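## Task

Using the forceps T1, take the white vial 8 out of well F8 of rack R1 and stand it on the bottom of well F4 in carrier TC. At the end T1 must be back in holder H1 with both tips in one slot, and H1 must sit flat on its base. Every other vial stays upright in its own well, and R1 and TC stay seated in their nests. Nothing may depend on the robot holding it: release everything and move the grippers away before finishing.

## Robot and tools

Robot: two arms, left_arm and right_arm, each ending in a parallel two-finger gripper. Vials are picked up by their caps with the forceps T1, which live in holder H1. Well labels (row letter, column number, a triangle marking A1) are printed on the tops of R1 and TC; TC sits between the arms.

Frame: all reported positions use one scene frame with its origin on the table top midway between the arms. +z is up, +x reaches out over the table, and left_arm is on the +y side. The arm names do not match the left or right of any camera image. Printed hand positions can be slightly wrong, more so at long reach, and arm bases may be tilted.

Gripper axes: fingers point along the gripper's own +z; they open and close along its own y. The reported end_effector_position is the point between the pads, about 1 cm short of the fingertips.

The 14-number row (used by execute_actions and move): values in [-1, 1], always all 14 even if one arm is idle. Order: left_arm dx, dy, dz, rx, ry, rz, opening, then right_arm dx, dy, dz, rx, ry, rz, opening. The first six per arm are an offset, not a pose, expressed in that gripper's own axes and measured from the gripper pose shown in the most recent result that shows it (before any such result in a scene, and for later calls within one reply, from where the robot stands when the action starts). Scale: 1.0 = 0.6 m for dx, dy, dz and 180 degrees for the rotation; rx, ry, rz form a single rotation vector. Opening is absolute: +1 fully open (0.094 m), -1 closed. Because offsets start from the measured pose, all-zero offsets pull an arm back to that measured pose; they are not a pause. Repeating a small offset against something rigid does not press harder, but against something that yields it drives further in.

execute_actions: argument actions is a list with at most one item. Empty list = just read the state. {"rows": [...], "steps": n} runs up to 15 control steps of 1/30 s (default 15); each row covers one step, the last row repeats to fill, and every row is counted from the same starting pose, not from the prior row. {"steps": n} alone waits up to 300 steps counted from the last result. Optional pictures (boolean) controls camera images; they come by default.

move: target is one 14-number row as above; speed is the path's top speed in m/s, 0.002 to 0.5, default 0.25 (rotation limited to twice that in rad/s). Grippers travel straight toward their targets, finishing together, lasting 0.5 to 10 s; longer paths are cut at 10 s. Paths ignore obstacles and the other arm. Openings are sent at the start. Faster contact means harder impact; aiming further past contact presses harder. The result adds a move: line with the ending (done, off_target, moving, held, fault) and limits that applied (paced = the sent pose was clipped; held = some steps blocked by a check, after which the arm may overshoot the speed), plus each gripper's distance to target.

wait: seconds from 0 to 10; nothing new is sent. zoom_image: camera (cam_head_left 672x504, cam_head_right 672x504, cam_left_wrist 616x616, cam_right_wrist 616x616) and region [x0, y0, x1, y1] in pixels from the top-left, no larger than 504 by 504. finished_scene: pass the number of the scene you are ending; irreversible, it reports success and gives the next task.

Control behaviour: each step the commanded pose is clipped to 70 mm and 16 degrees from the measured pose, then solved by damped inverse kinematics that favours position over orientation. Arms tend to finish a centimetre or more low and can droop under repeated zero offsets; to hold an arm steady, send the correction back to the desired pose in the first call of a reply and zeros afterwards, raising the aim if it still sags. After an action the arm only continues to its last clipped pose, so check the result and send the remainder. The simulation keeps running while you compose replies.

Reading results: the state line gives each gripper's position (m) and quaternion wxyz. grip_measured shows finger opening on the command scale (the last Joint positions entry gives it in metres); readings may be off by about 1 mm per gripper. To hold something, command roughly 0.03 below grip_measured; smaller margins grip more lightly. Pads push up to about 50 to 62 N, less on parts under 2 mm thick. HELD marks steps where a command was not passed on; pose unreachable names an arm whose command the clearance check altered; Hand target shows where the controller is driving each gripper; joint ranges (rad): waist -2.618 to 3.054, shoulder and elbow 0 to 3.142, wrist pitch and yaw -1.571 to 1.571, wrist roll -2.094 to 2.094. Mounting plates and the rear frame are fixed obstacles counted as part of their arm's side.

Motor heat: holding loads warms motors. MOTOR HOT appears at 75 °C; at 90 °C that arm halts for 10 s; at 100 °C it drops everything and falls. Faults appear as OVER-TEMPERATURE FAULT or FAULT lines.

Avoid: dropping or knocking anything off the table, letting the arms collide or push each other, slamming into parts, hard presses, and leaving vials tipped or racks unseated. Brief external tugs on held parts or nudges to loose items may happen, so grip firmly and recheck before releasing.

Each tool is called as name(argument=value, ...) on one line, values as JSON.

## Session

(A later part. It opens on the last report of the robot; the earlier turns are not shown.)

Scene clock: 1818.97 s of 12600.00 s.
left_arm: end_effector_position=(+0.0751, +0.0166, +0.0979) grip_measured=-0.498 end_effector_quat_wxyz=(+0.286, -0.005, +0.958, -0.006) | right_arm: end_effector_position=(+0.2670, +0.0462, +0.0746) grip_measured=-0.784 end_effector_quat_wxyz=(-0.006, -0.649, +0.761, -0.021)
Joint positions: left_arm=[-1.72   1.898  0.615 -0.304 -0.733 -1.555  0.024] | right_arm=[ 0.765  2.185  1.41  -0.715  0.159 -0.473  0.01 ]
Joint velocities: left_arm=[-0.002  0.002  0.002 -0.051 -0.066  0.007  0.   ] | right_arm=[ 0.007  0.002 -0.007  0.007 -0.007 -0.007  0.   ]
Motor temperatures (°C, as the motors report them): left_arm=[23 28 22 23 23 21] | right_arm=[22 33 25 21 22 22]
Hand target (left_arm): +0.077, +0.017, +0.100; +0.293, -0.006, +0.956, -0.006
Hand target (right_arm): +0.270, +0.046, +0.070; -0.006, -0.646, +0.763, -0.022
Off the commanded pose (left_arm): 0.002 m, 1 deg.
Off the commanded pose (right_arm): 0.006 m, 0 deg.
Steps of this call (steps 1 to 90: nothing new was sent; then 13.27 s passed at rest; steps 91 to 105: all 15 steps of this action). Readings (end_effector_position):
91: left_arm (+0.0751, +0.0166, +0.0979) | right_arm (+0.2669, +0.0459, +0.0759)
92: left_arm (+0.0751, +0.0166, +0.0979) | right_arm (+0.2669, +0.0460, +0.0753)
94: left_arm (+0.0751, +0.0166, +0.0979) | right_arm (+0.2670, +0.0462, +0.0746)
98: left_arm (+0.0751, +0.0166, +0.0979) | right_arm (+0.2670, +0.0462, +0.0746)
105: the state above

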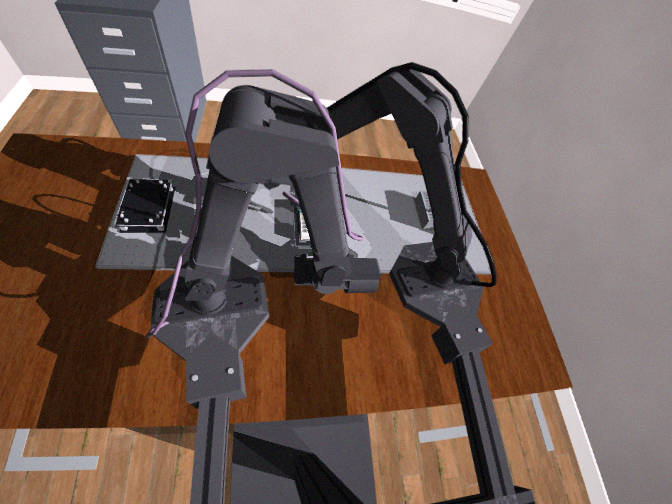

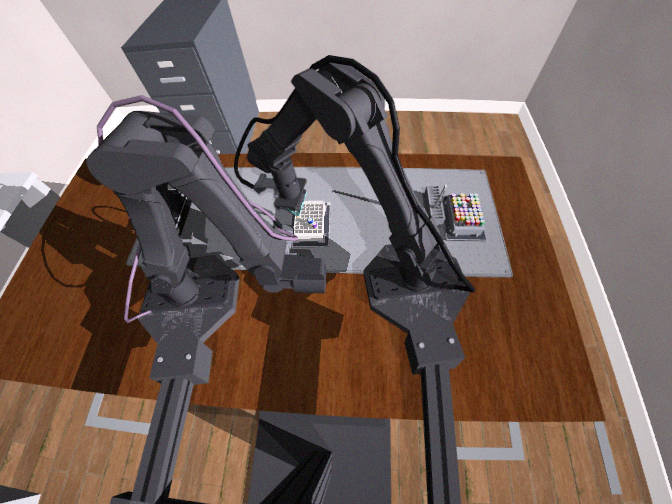

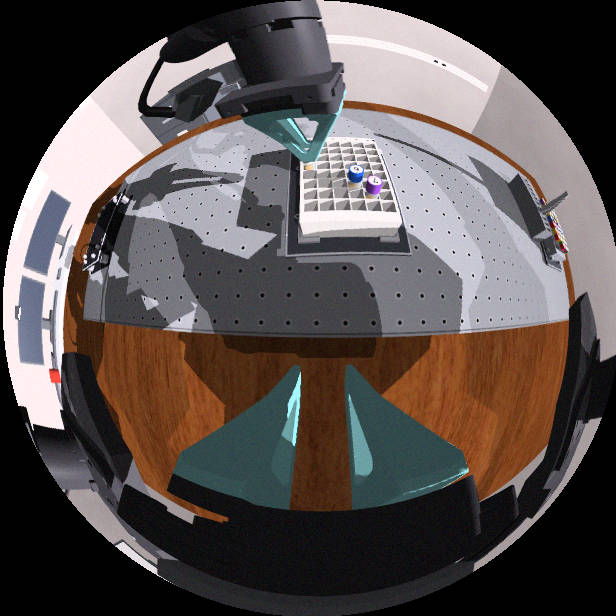

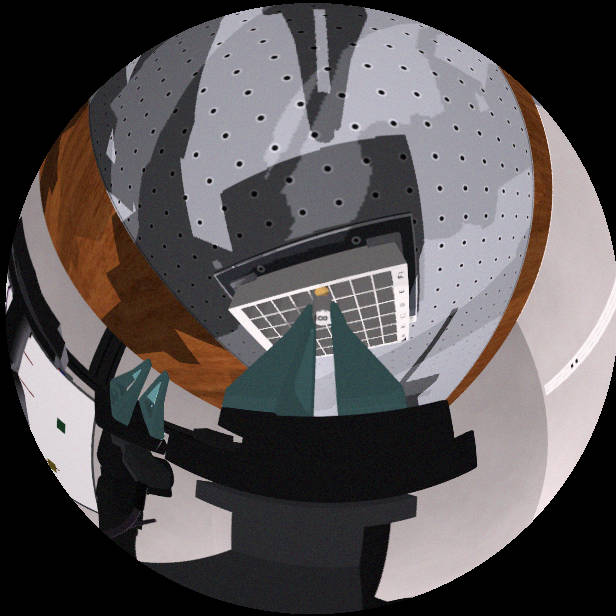

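execute_actions(actions=[{"rows": [[-0.004,0,-0.001,0,-0.005,0,-0.5, 0.0016,-0.0013,0.0209,-0.0019,0.0044,0.0018,-0.80],[-0.004,0,-0.001,0,-0.005,0,-0.5, 0.0003,-0.0027,0.0167,-0.0010,0.0024,0.0022,-0.80],[-0.004,0,-0.001,0,-0.005,0,-0.5, -0.0006,-0.0043,0.0099,0.0001,0.0003,0.0025,-0.80]], "steps": 12}], pictures=true)

zoom_image(camera="cam_left_wrist", region=[280, 120, 340, 180])

zoom_image(camera="cam_right_wrist", region=[285, 260, 355, 330])

Scene clock: 1834.30 s of 12600.00 s.
left_arm: end_effector_position=(+0.0751, +0.0166, +0.0979) grip_measured=-0.498 end_effector_quat_wxyz=(+0.286, -0.005, +0.958, -0.006) | right_arm: end_effector_position=(+0.2670, +0.0462, +0.0736) grip_measured=-0.784 end_effector_quat_wxyz=(-0.006, -0.649, +0.761, -0.022)
Joint positions: left_arm=[-1.72   1.898  0.615 -0.304 -0.733 -1.555  0.024] | right_arm=[ 0.765  2.187  1.41  -0.713  0.16  -0.473  0.01 ]
Joint velocities: left_arm=[-0.002 -0.012 -0.007 -0.007 -0.081  0.022 -0.   ] | right_arm=[-0.022 -0.002  0.002 -0.007 -0.022  0.037 -0.002]
Motor temperatures (°C, as the motors report them): left_arm=[23 28 22 23 23 21] | right_arm=[22 33 25 21 22 22]
Hand target (left_arm): +0.077, +0.017, +0.100; +0.293, -0.006, +0.956, -0.006
Hand target (right_arm): +0.270, +0.046, +0.069; -0.006, -0.646, +0.763, -0.022
Off the commanded pose (left_arm): 0.002 m, 1 deg.
Off the commanded pose (right_arm): 0.006 m, 0 deg.
Steps of this call (steps 1 to 90: nothing new was sent; then 11.93 s passed at rest; steps 91 to 102: all 12 steps of this action). Readings (end_effector_position):
91: left_arm (+0.0751, +0.0166, +0.0979) | right_arm (+0.2669, +0.0461, +0.0742)
92: left_arm (+0.0751, +0.0166, +0.0979) | right_arm (+0.2670, +0.0462, +0.0739)
94: left_arm (+0.0751, +0.0166, +0.0979) | right_arm (+0.2670, +0.0462, +0.0736)
98: left_arm (+0.0751, +0.0166, +0.0979) | right_arm (+0.2670, +0.0462, +0.0736)
102: the state above

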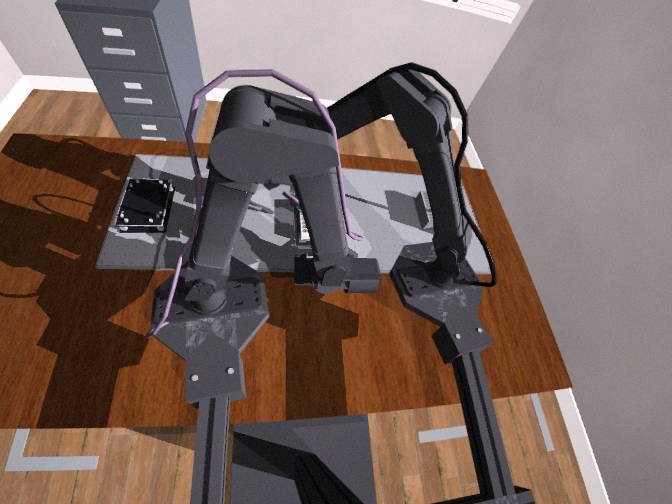

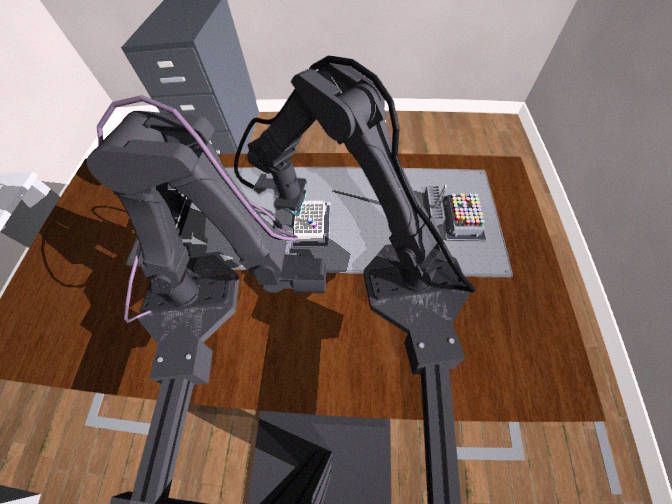

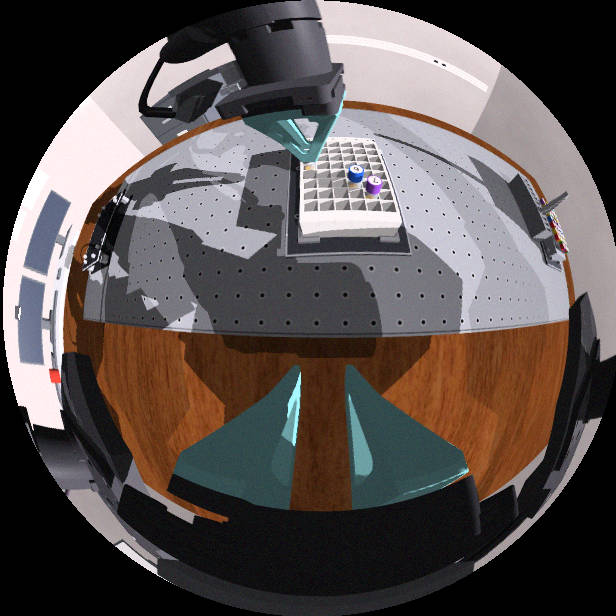

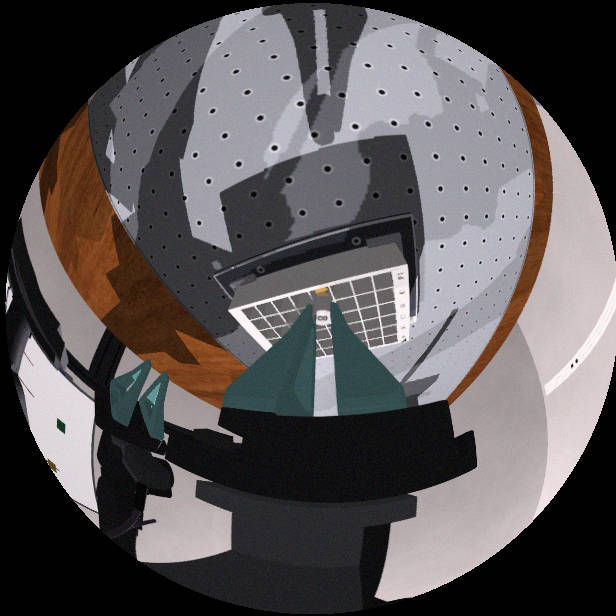

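Region (280, 120, 340, 180) of cam_left_wrist's 616x616 image, scaled by 8.400, with more detail than that image has.

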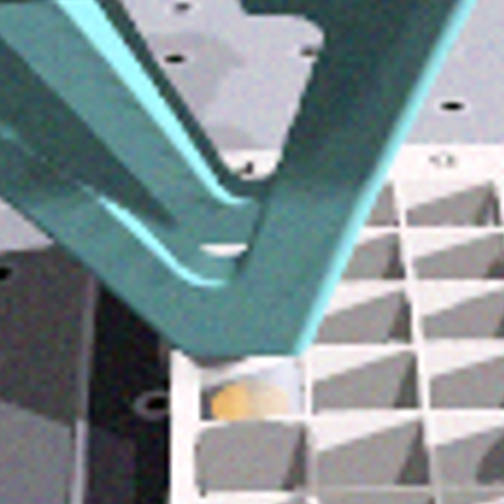

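Region (285, 260, 355, 330) of cam_right_wrist's 616x616 image, scaled by 7.200, with more detail than that image has.

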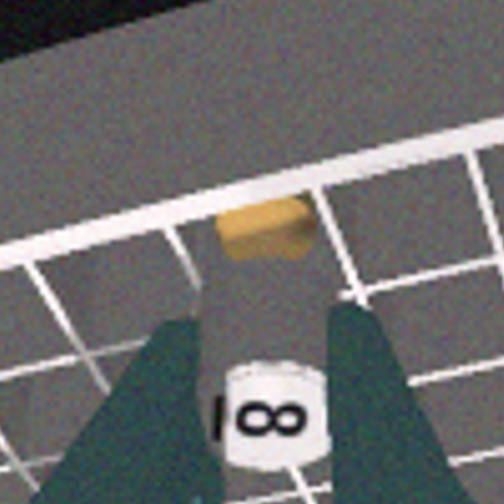

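execute_actions(actions=[{"rows": [[-0.004,0,-0.001,0,-0.005,0,-0.5, 0,0,0,0,0,0,-0.795],[-0.004,0,-0.001,0,-0.005,0,-0.5, 0,0,0,0,0,0,-0.79],[-0.004,0,-0.001,0,-0.005,0,-0.5, 0,0,0,0,0,0,-0.786],[-0.004,0,-0.001,0,-0.005,0,-0.5, 0,0,0,0,0,0,-0.782],[-0.004,0,-0.001,0,-0.005,0,-0.5, 0,0,0,0,0,0,-0.778],[-0.004,0,-0.001,0,-0.005,0,-0.5, 0,0,0,0,0,0,-0.772],[-0.004,0,-0.001,0,-0.005,0,-0.5, 0,0,0,0,0,0,-0.765],[-0.004,0,-0.001,0,-0.005,0,-0.5, 0,0,0,0,0,0,-0.755],[-0.004,0,-0.001,0,-0.005,0,-0.5, 0,0,0,0,0,0,-0.74],[-0.004,0,-0.001,0,-0.005,0,-0.5, 0,0,0,0,0,0,-0.72],[-0.004,0,-0.001,0,-0.005,0,-0.5, 0,0,0,0,0,0,-0.69],[-0.004,0,-0.001,0,-0.005,0,-0.5, 0,0,0,0,0,0,-0.65],[-0.004,0,-0.001,0,-0.005,0,-0.5, 0,0,0,0,0,0,-0.60],[-0.004,0,-0.001,0,-0.005,0,-0.5, 0,0,0,0,0,0,-0.55],[-0.004,0,-0.001,0,-0.005,0,-0.5, 0,0,0,0,0,0,-0.50]], "steps": 15}], pictures=false)

wait(seconds=0.5)

zoom_image(camera="cam_right_wrist", region=[270, 250, 370, 350])

Scene clock: 1850.53 s of 12600.00 s.
left_arm: end_effector_position=(+0.0751, +0.0166, +0.0979) grip_measured=-0.498 end_effector_quat_wxyz=(+0.286, -0.005, +0.958, -0.006) | right_arm: end_effector_position=(+0.2670, +0.0462, +0.0736) grip_measured=-0.529 end_effector_quat_wxyz=(-0.006, -0.649, +0.761, -0.022)
Joint positions: left_arm=[-1.72   1.898  0.615 -0.304 -0.733 -1.555  0.024] | right_arm=[ 0.765  2.187  1.41  -0.713  0.16  -0.473  0.022]
Joint velocities: left_arm=[ 0.022  0.002 -0.002 -0.007 -0.051  0.022 -0.   ] | right_arm=[ 0.012 -0.007 -0.022  0.051 -0.066  0.007  0.052]
Motor temperatures (°C, as the motors report them): left_arm=[23 28 22 23 23 21] | right_arm=[22 33 25 21 22 22]
Hand target (left_arm): +0.077, +0.017, +0.100; +0.293, -0.006, +0.956, -0.006
Hand target (right_arm): +0.267, +0.046, +0.074; -0.006, -0.649, +0.761, -0.022
Off the commanded pose (left_arm): 0.002 m, 1 deg.
Off the commanded pose (right_arm): 0.000 m, 0 deg.
Steps of this call (steps 1 to 90: nothing new was sent; then 12.73 s passed at rest; steps 91 to 105: all 15 steps of this action). Readings (end_effector_position):
91: left_arm (+0.0751, +0.0166, +0.0979) | right_arm (+0.2670, +0.0462, +0.0736)
92: left_arm (+0.0751, +0.0166, +0.0979) | right_arm (+0.2670, +0.0462, +0.0736)
94: left_arm (+0.0751, +0.0166, +0.0979) | right_arm (+0.2670, +0.0462, +0.0736)
98: left_arm (+0.0751, +0.0166, +0.0979) | right_arm (+0.2670, +0.0462, +0.0736)
105: the state above

Scene clock: 1851.03 s of 12600.00 s.
left_arm: end_effector_position=(+0.0751, +0.0166, +0.0979) grip_measured=-0.498 end_effector_quat_wxyz=(+0.286, -0.005, +0.958, -0.006) | right_arm: end_effector_position=(+0.2670, +0.0462, +0.0736) grip_measured=-0.503 end_effector_quat_wxyz=(-0.006, -0.649, +0.761, -0.022)
Joint positions: left_arm=[-1.72   1.898  0.615 -0.304 -0.733 -1.555  0.024] | right_arm=[ 0.765  2.187  1.41  -0.713  0.16  -0.473  0.023]
Joint velocities: left_arm=[ 0.007 -0.002 -0.002  0.051  0.007 -0.037  0.   ] | right_arm=[-0.012  0.002  0.002 -0.051 -0.022  0.007 -0.   ]
Motor temperatures (°C, as the motors report them): left_arm=[23 28 22 23 23 21] | right_arm=[22 33 25 21 22 22]
Hand target (left_arm): +0.077, +0.017, +0.100; +0.293, -0.006, +0.956, -0.006
Hand target (right_arm): +0.267, +0.046, +0.074; -0.006, -0.649, +0.761, -0.022
Off the commanded pose (left_arm): 0.002 m, 1 deg.
Off the commanded pose (right_arm): 0.000 m, 0 deg.
Steps of this call (steps 1 to 15: nothing new was sent). Readings (end_effector_position):
1: left_arm (+0.0751, +0.0166, +0.0979) | right_arm (+0.2670, +0.0462, +0.0736)
2: left_arm (+0.0751, +0.0166, +0.0979) | right_arm (+0.2670, +0.0462, +0.0736)
4: left_arm (+0.0751, +0.0166, +0.0979) | right_arm (+0.2670, +0.0462, +0.0736)
8: left_arm (+0.0751, +0.0166, +0.0979) | right_arm (+0.2670, +0.0462, +0.0736)
15: the state above

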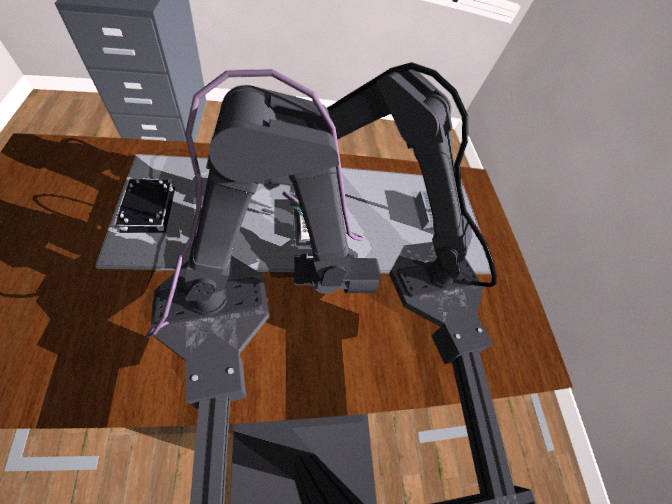

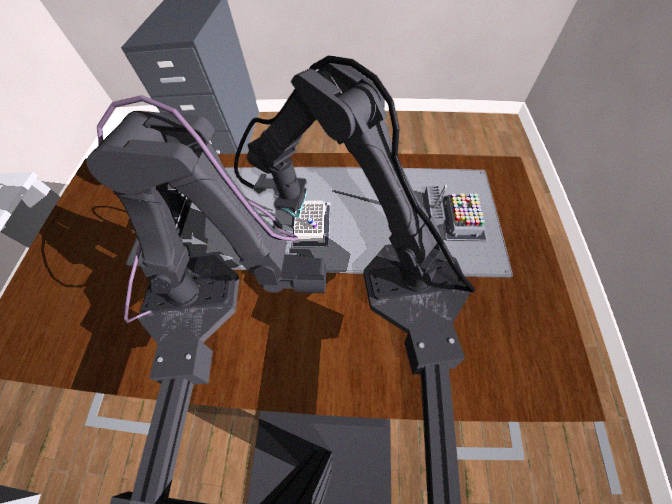

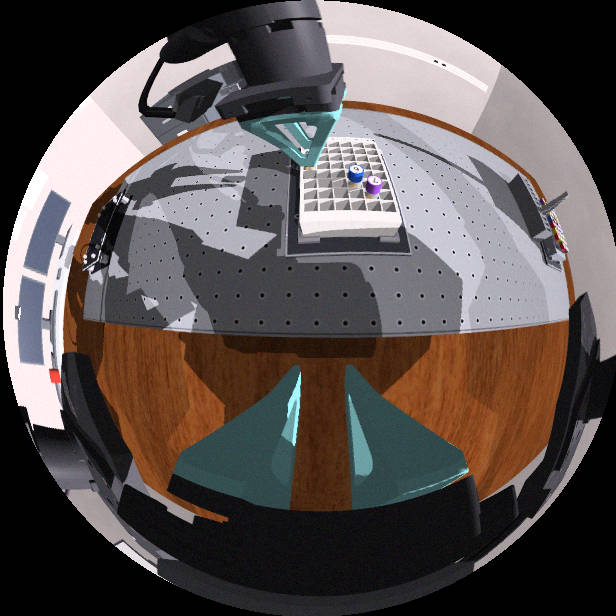

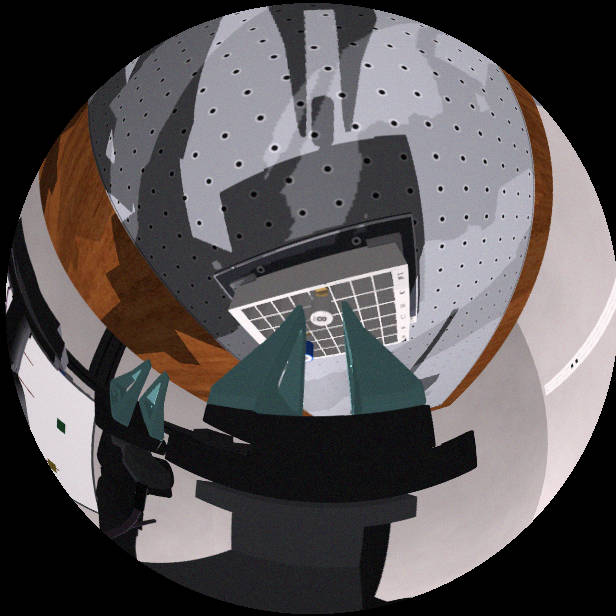

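Region (270, 250, 370, 350) of cam_right_wrist's 616x616 image, scaled by 5.040, with more detail than that image has.

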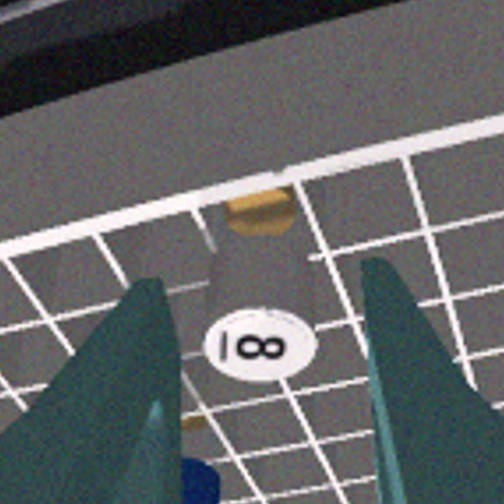

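execute_actions(actions=[{"rows": [[-0.004,0,-0.001,0,-0.005,0,-0.5, -0.0014,-0.0052,-0.0257,0.0034,-0.0068,0.0012,-0.45],[-0.004,0,-0.001,0,-0.005,0,-0.5, -0.0011,-0.0052,-0.0269,0.0034,-0.0068,0.0012,-0.42],[-0.004,0,-0.001,0,-0.005,0,-0.5, -0.0006,-0.0053,-0.0287,0.0034,-0.0068,0.0012,-0.40],[-0.004,0,-0.001,0,-0.005,0,-0.5, -0.0001,-0.0053,-0.0305,0.0034,-0.0068,0.0012,-0.40],[-0.004,0,-0.001,0,-0.005,0,-0.5, 0.0005,-0.0054,-0.0324,0.0034,-0.0068,0.0012,-0.40],[-0.004,0,-0.001,0,-0.005,0,-0.5, 0.0010,-0.0055,-0.0342,0.0034,-0.0068,0.0012,-0.40],[-0.004,0,-0.001,0,-0.005,0,-0.5, 0.0015,-0.0055,-0.0360,0.0034,-0.0068,0.0012,-0.40],[-0.004,0,-0.001,0,-0.005,0,-0.5, 0.0020,-0.0056,-0.0379,0.0034,-0.0068,0.0012,-0.40],[-0.004,0,-0.001,0,-0.005,0,-0.5, 0.0022,-0.0058,-0.0397,0.0035,-0.0070,0.0012,-0.40],[-0.004,0,-0.001,0,-0.005,0,-0.5, 0.0024,-0.0060,-0.0415,0.0037,-0.0073,0.0013,-0.40],[-0.004,0,-0.001,0,-0.005,0,-0.5, 0.0025,-0.0063,-0.0433,0.0038,-0.0076,0.0013,-0.40],[-0.004,0,-0.001,0,-0.005,0,-0.5, 0.0027,-0.0065,-0.0452,0.0039,-0.0079,0.0014,-0.40],[-0.004,0,-0.001,0,-0.005,0,-0.5, 0.0030,-0.0066,-0.0464,0.0039,-0.0079,0.0014,-0.40]], "steps": 15}], pictures=false)

wait(seconds=0.5)

Scene clock: 1890.87 s of 12600.00 s.
left_arm: end_effector_position=(+0.0751, +0.0166, +0.0979) grip_measured=-0.498 end_effector_quat_wxyz=(+0.286, -0.005, +0.958, -0.006) | right_arm: end_effector_position=(+0.2720, +0.0486, +0.0947) grip_measured=-0.403 end_effector_quat_wxyz=(+0.010, -0.647, +0.762, -0.018)
Joint positions: left_arm=[-1.72   1.898  0.615 -0.304 -0.733 -1.555  0.024] | right_arm=[ 0.765  2.131  1.41  -0.736  0.16  -0.473  0.028]
Joint velocities: left_arm=[-0.002  0.002  0.002 -0.095  0.022  0.066  0.001] | right_arm=[ 0.012 -0.032 -0.002 -0.066 -0.051 -0.066  0.   ]
Motor temperatures (°C, as the motors report them): left_arm=[23 28 22 23 23 21] | right_arm=[22 34 25 21 22 22]
Hand target (left_arm): +0.077, +0.017, +0.100; +0.293, -0.006, +0.956, -0.006
Hand target (right_arm): +0.271, +0.045, +0.101; +0.007, -0.647, +0.762, -0.018
Off the commanded pose (left_arm): 0.002 m, 1 deg.
Off the commanded pose (right_arm): 0.008 m, 0 deg.
Steps of this call (steps 1 to 90: nothing new was sent; then 36.33 s passed at rest; steps 91 to 105: all 15 steps of this action). Readings (end_effector_position):
91: left_arm (+0.0751, +0.0166, +0.0979) | right_arm (+0.2673, +0.0464, +0.0743)
92: left_arm (+0.0751, +0.0166, +0.0979) | right_arm (+0.2674, +0.0464, +0.0754)
94: left_arm (+0.0751, +0.0166, +0.0979) | right_arm (+0.2687, +0.0473, +0.0795)
98: left_arm (+0.0751, +0.0166, +0.0979) | right_arm (+0.2716, +0.0494, +0.0885)
105: the state above

Scene clock: 1891.37 s of 12600.00 s.
left_arm: end_effector_position=(+0.0751, +0.0166, +0.0979) grip_measured=-0.498 end_effector_quat_wxyz=(+0.286, -0.005, +0.958, -0.006) | right_arm: end_effector_position=(+0.2712, +0.0474, +0.0952) grip_measured=-0.403 end_effector_quat_wxyz=(+0.007, -0.647, +0.762, -0.018)
Joint positions: left_arm=[-1.72   1.898  0.615 -0.304 -0.733 -1.555  0.024] | right_arm=[ 0.765  2.129  1.41  -0.743  0.16  -0.473  0.028]
Joint velocities: left_arm=[-0.017 -0.012 -0.012 -0.051 -0.007 -0.007 -0.   ] | right_arm=[-0.007 -0.027  0.002 -0.022 -0.022  0.066 -0.001]
Motor temperatures (°C, as the motors report them): left_arm=[23 28 22 23 23 21] | right_arm=[22 34 25 21 22 22]
Hand target (left_arm): +0.077, +0.017, +0.100; +0.293, -0.006, +0.956, -0.006
Hand target (right_arm): +0.271, +0.045, +0.101; +0.007, -0.647, +0.762, -0.018
Off the commanded pose (left_arm): 0.002 m, 1 deg.
Off the commanded pose (right_arm): 0.007 m, 0 deg.
Steps of this call (steps 1 to 15: nothing new was sent). Readings (end_effector_position):
1: left_arm (+0.0751, +0.0166, +0.0979) | right_arm (+0.2719, +0.0484, +0.0951)
2: left_arm (+0.0751, +0.0166, +0.0979) | right_arm (+0.2718, +0.0483, +0.0952)
4: left_arm (+0.0751, +0.0166, +0.0979) | right_arm (+0.2716, +0.0480, +0.0952)
8: left_arm (+0.0751, +0.0166, +0.0979) | right_arm (+0.2713, +0.0475, +0.0952)
15: the state above

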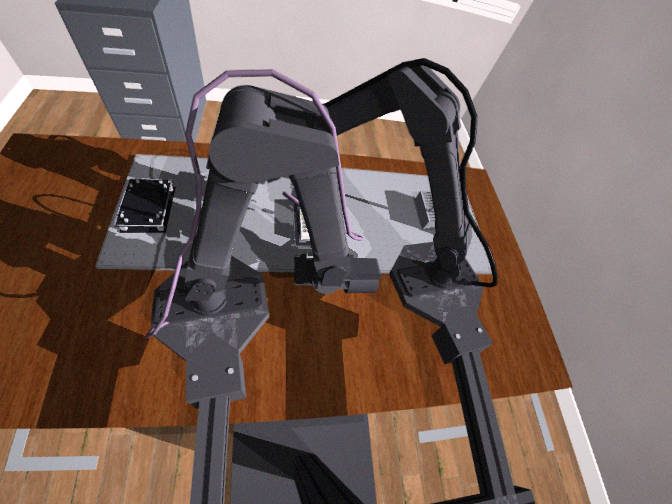

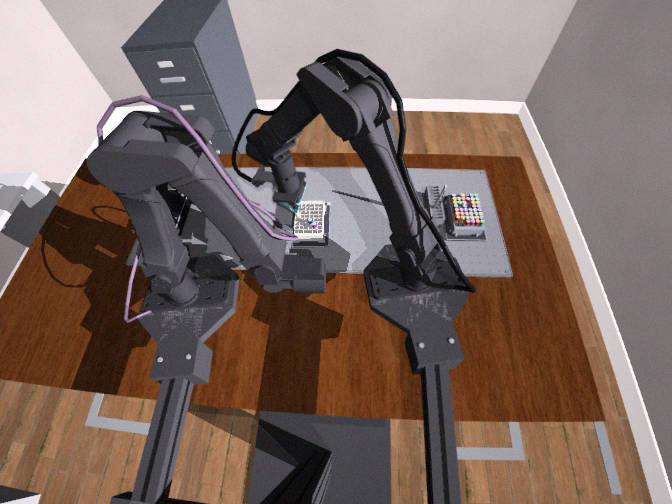

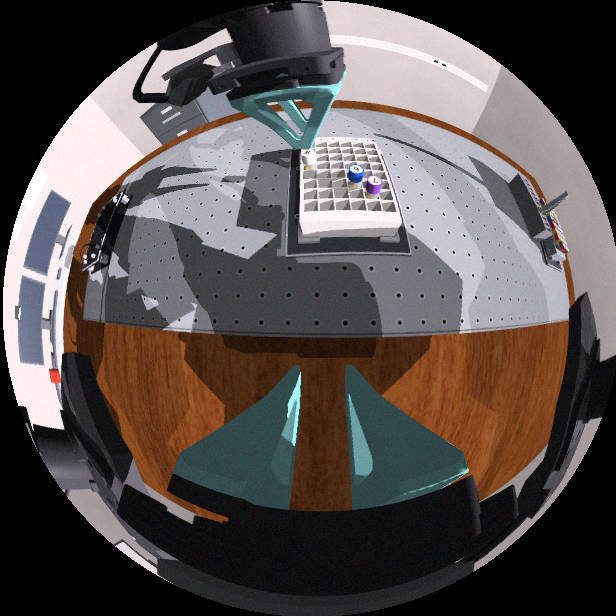

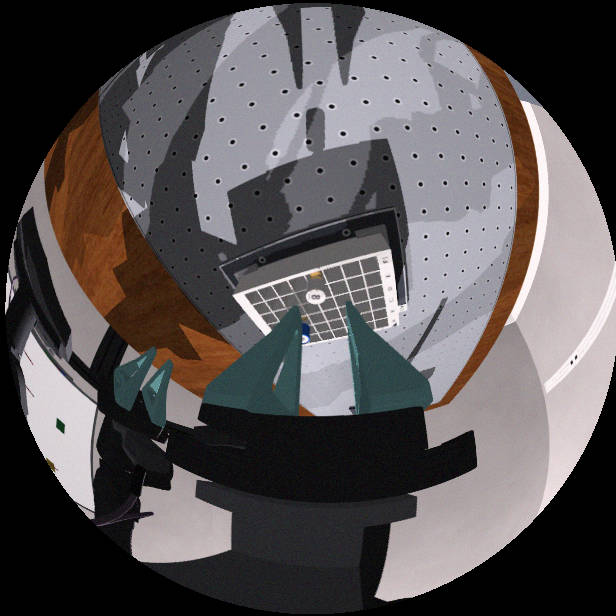

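move(target=[-0.004,0,-0.001,0,-0.005,0,-0.5, 0.10,0,-0.15,0,0,0,-0.40], speed=0.1)

zoom_image(camera="cam_left_wrist", region=[280, 125, 410, 255])

Scene clock: 1903.10 s of 12600.00 s.
left_arm: end_effector_position=(+0.0745, +0.0166, +0.0975) grip_measured=-0.498 end_effector_quat_wxyz=(+0.284, -0.005, +0.959, -0.006) | right_arm: end_effector_position=(+0.2641, +0.0002, +0.1869) grip_measured=-0.403 end_effector_quat_wxyz=(+0.019, -0.647, +0.762, -0.018)
Joint positions: left_arm=[-1.72   1.898  0.615 -0.304 -0.729 -1.555  0.024] | right_arm=[ 0.735  1.806  1.321 -0.949  0.16  -0.507  0.028]
Joint velocities: left_arm=[-0.012 -0.002  0.002  0.095 -0.051  0.022  0.001] | right_arm=[-0.012  0.012 -0.017  0.007  0.007 -0.066 -0.002]
Motor temperatures (°C, as the motors report them): left_arm=[23 28 22 23 23 21] | right_arm=[22 34 25 21 22 22]
Hand target (left_arm): +0.077, +0.017, +0.100; +0.293, -0.006, +0.956, -0.006
Hand target (right_arm): +0.259, -0.010, +0.186; +0.007, -0.647, +0.762, -0.019
Off the commanded pose (left_arm): 0.003 m, 1 deg.
Off the commanded pose (right_arm): 0.012 m, 1 deg.
After step 90, 7.17 s passed at rest.
move: off_target (right_arm)

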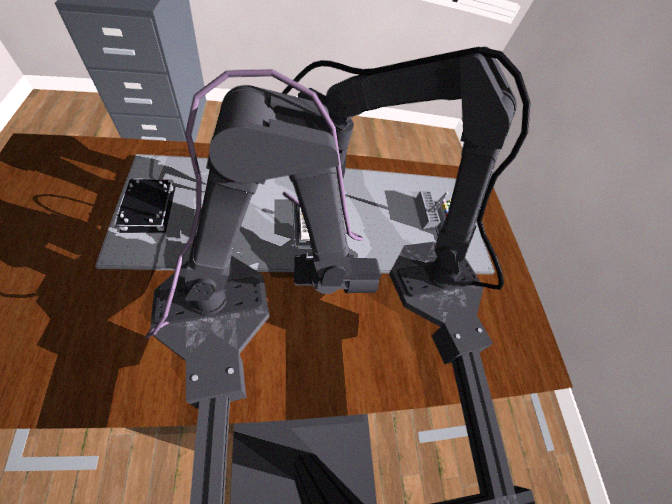

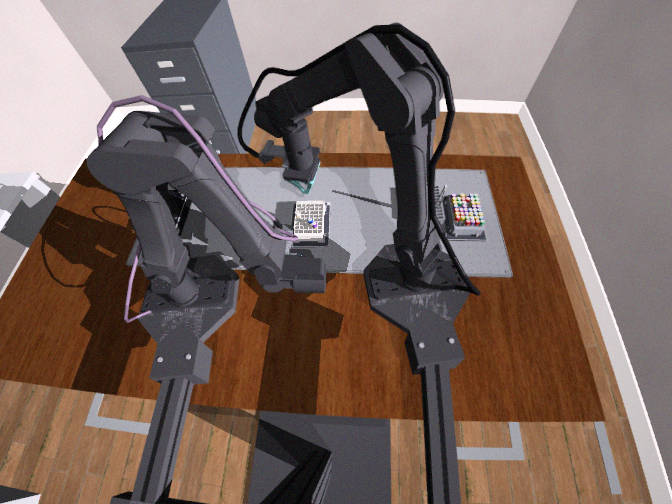

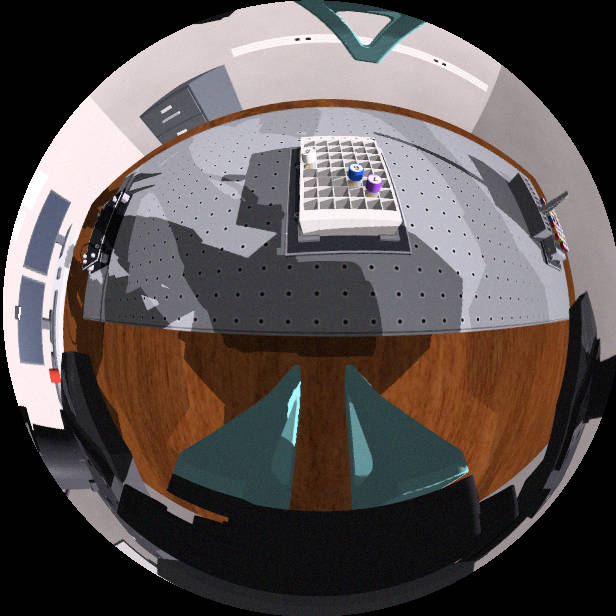

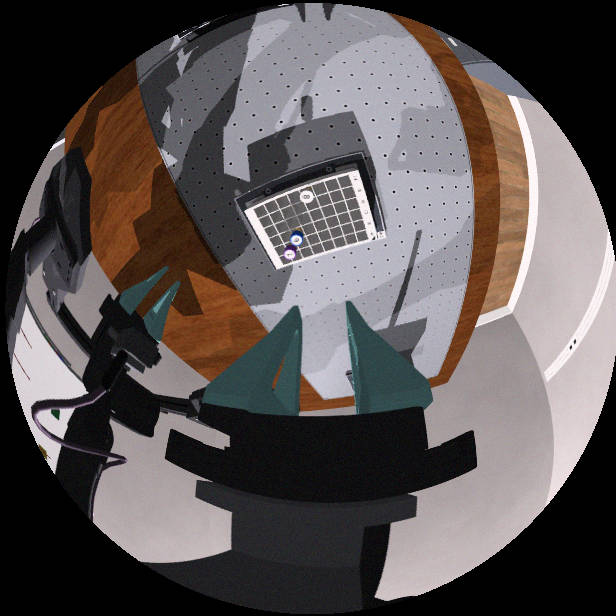

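Region (280, 125, 410, 255) of cam_left_wrist's 616x616 image, scaled by 3.877, with more detail than that image has.

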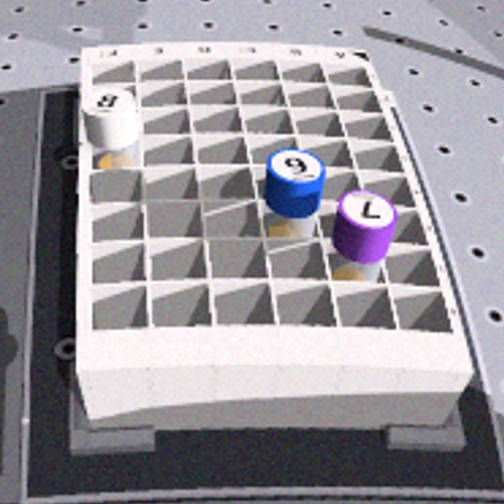

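zoom_image(camera="cam_right_wrist", region=[225, 140, 400, 280])

zoom_image(camera="cam_head_right", region=[400, 160, 520, 260])

zoom_image(camera="cam_head_left", region=[390, 160, 510, 260])

Region (225, 140, 400, 280) of cam_right_wrist's 616x616 image, scaled by 2.880, with more detail than that image has; it fills the top 403 rows of this view, and the rest is white.

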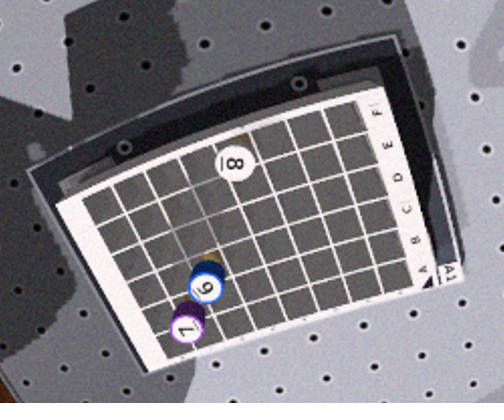

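Region (400, 160, 520, 260) of cam_head_right's 672x504 image, scaled by 4.200, with more detail than that image has.

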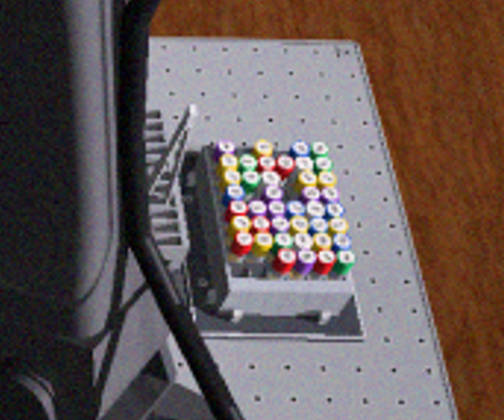

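Region (390, 160, 510, 260) of cam_head_left's 672x504 image, scaled by 4.200, with more detail than that image has.

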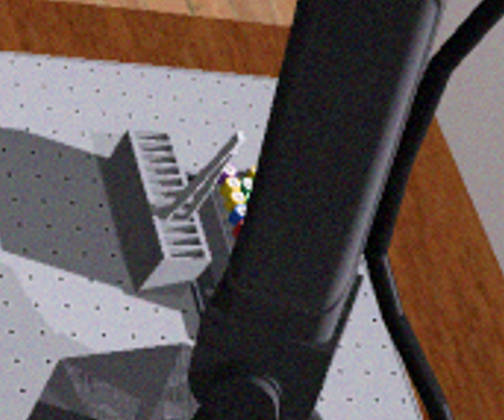

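The white 8 vial is seated in F4, the forceps are still in their holder, and both arms are clear.

finished_scene(scene=2)

The scene is finished: the task was done.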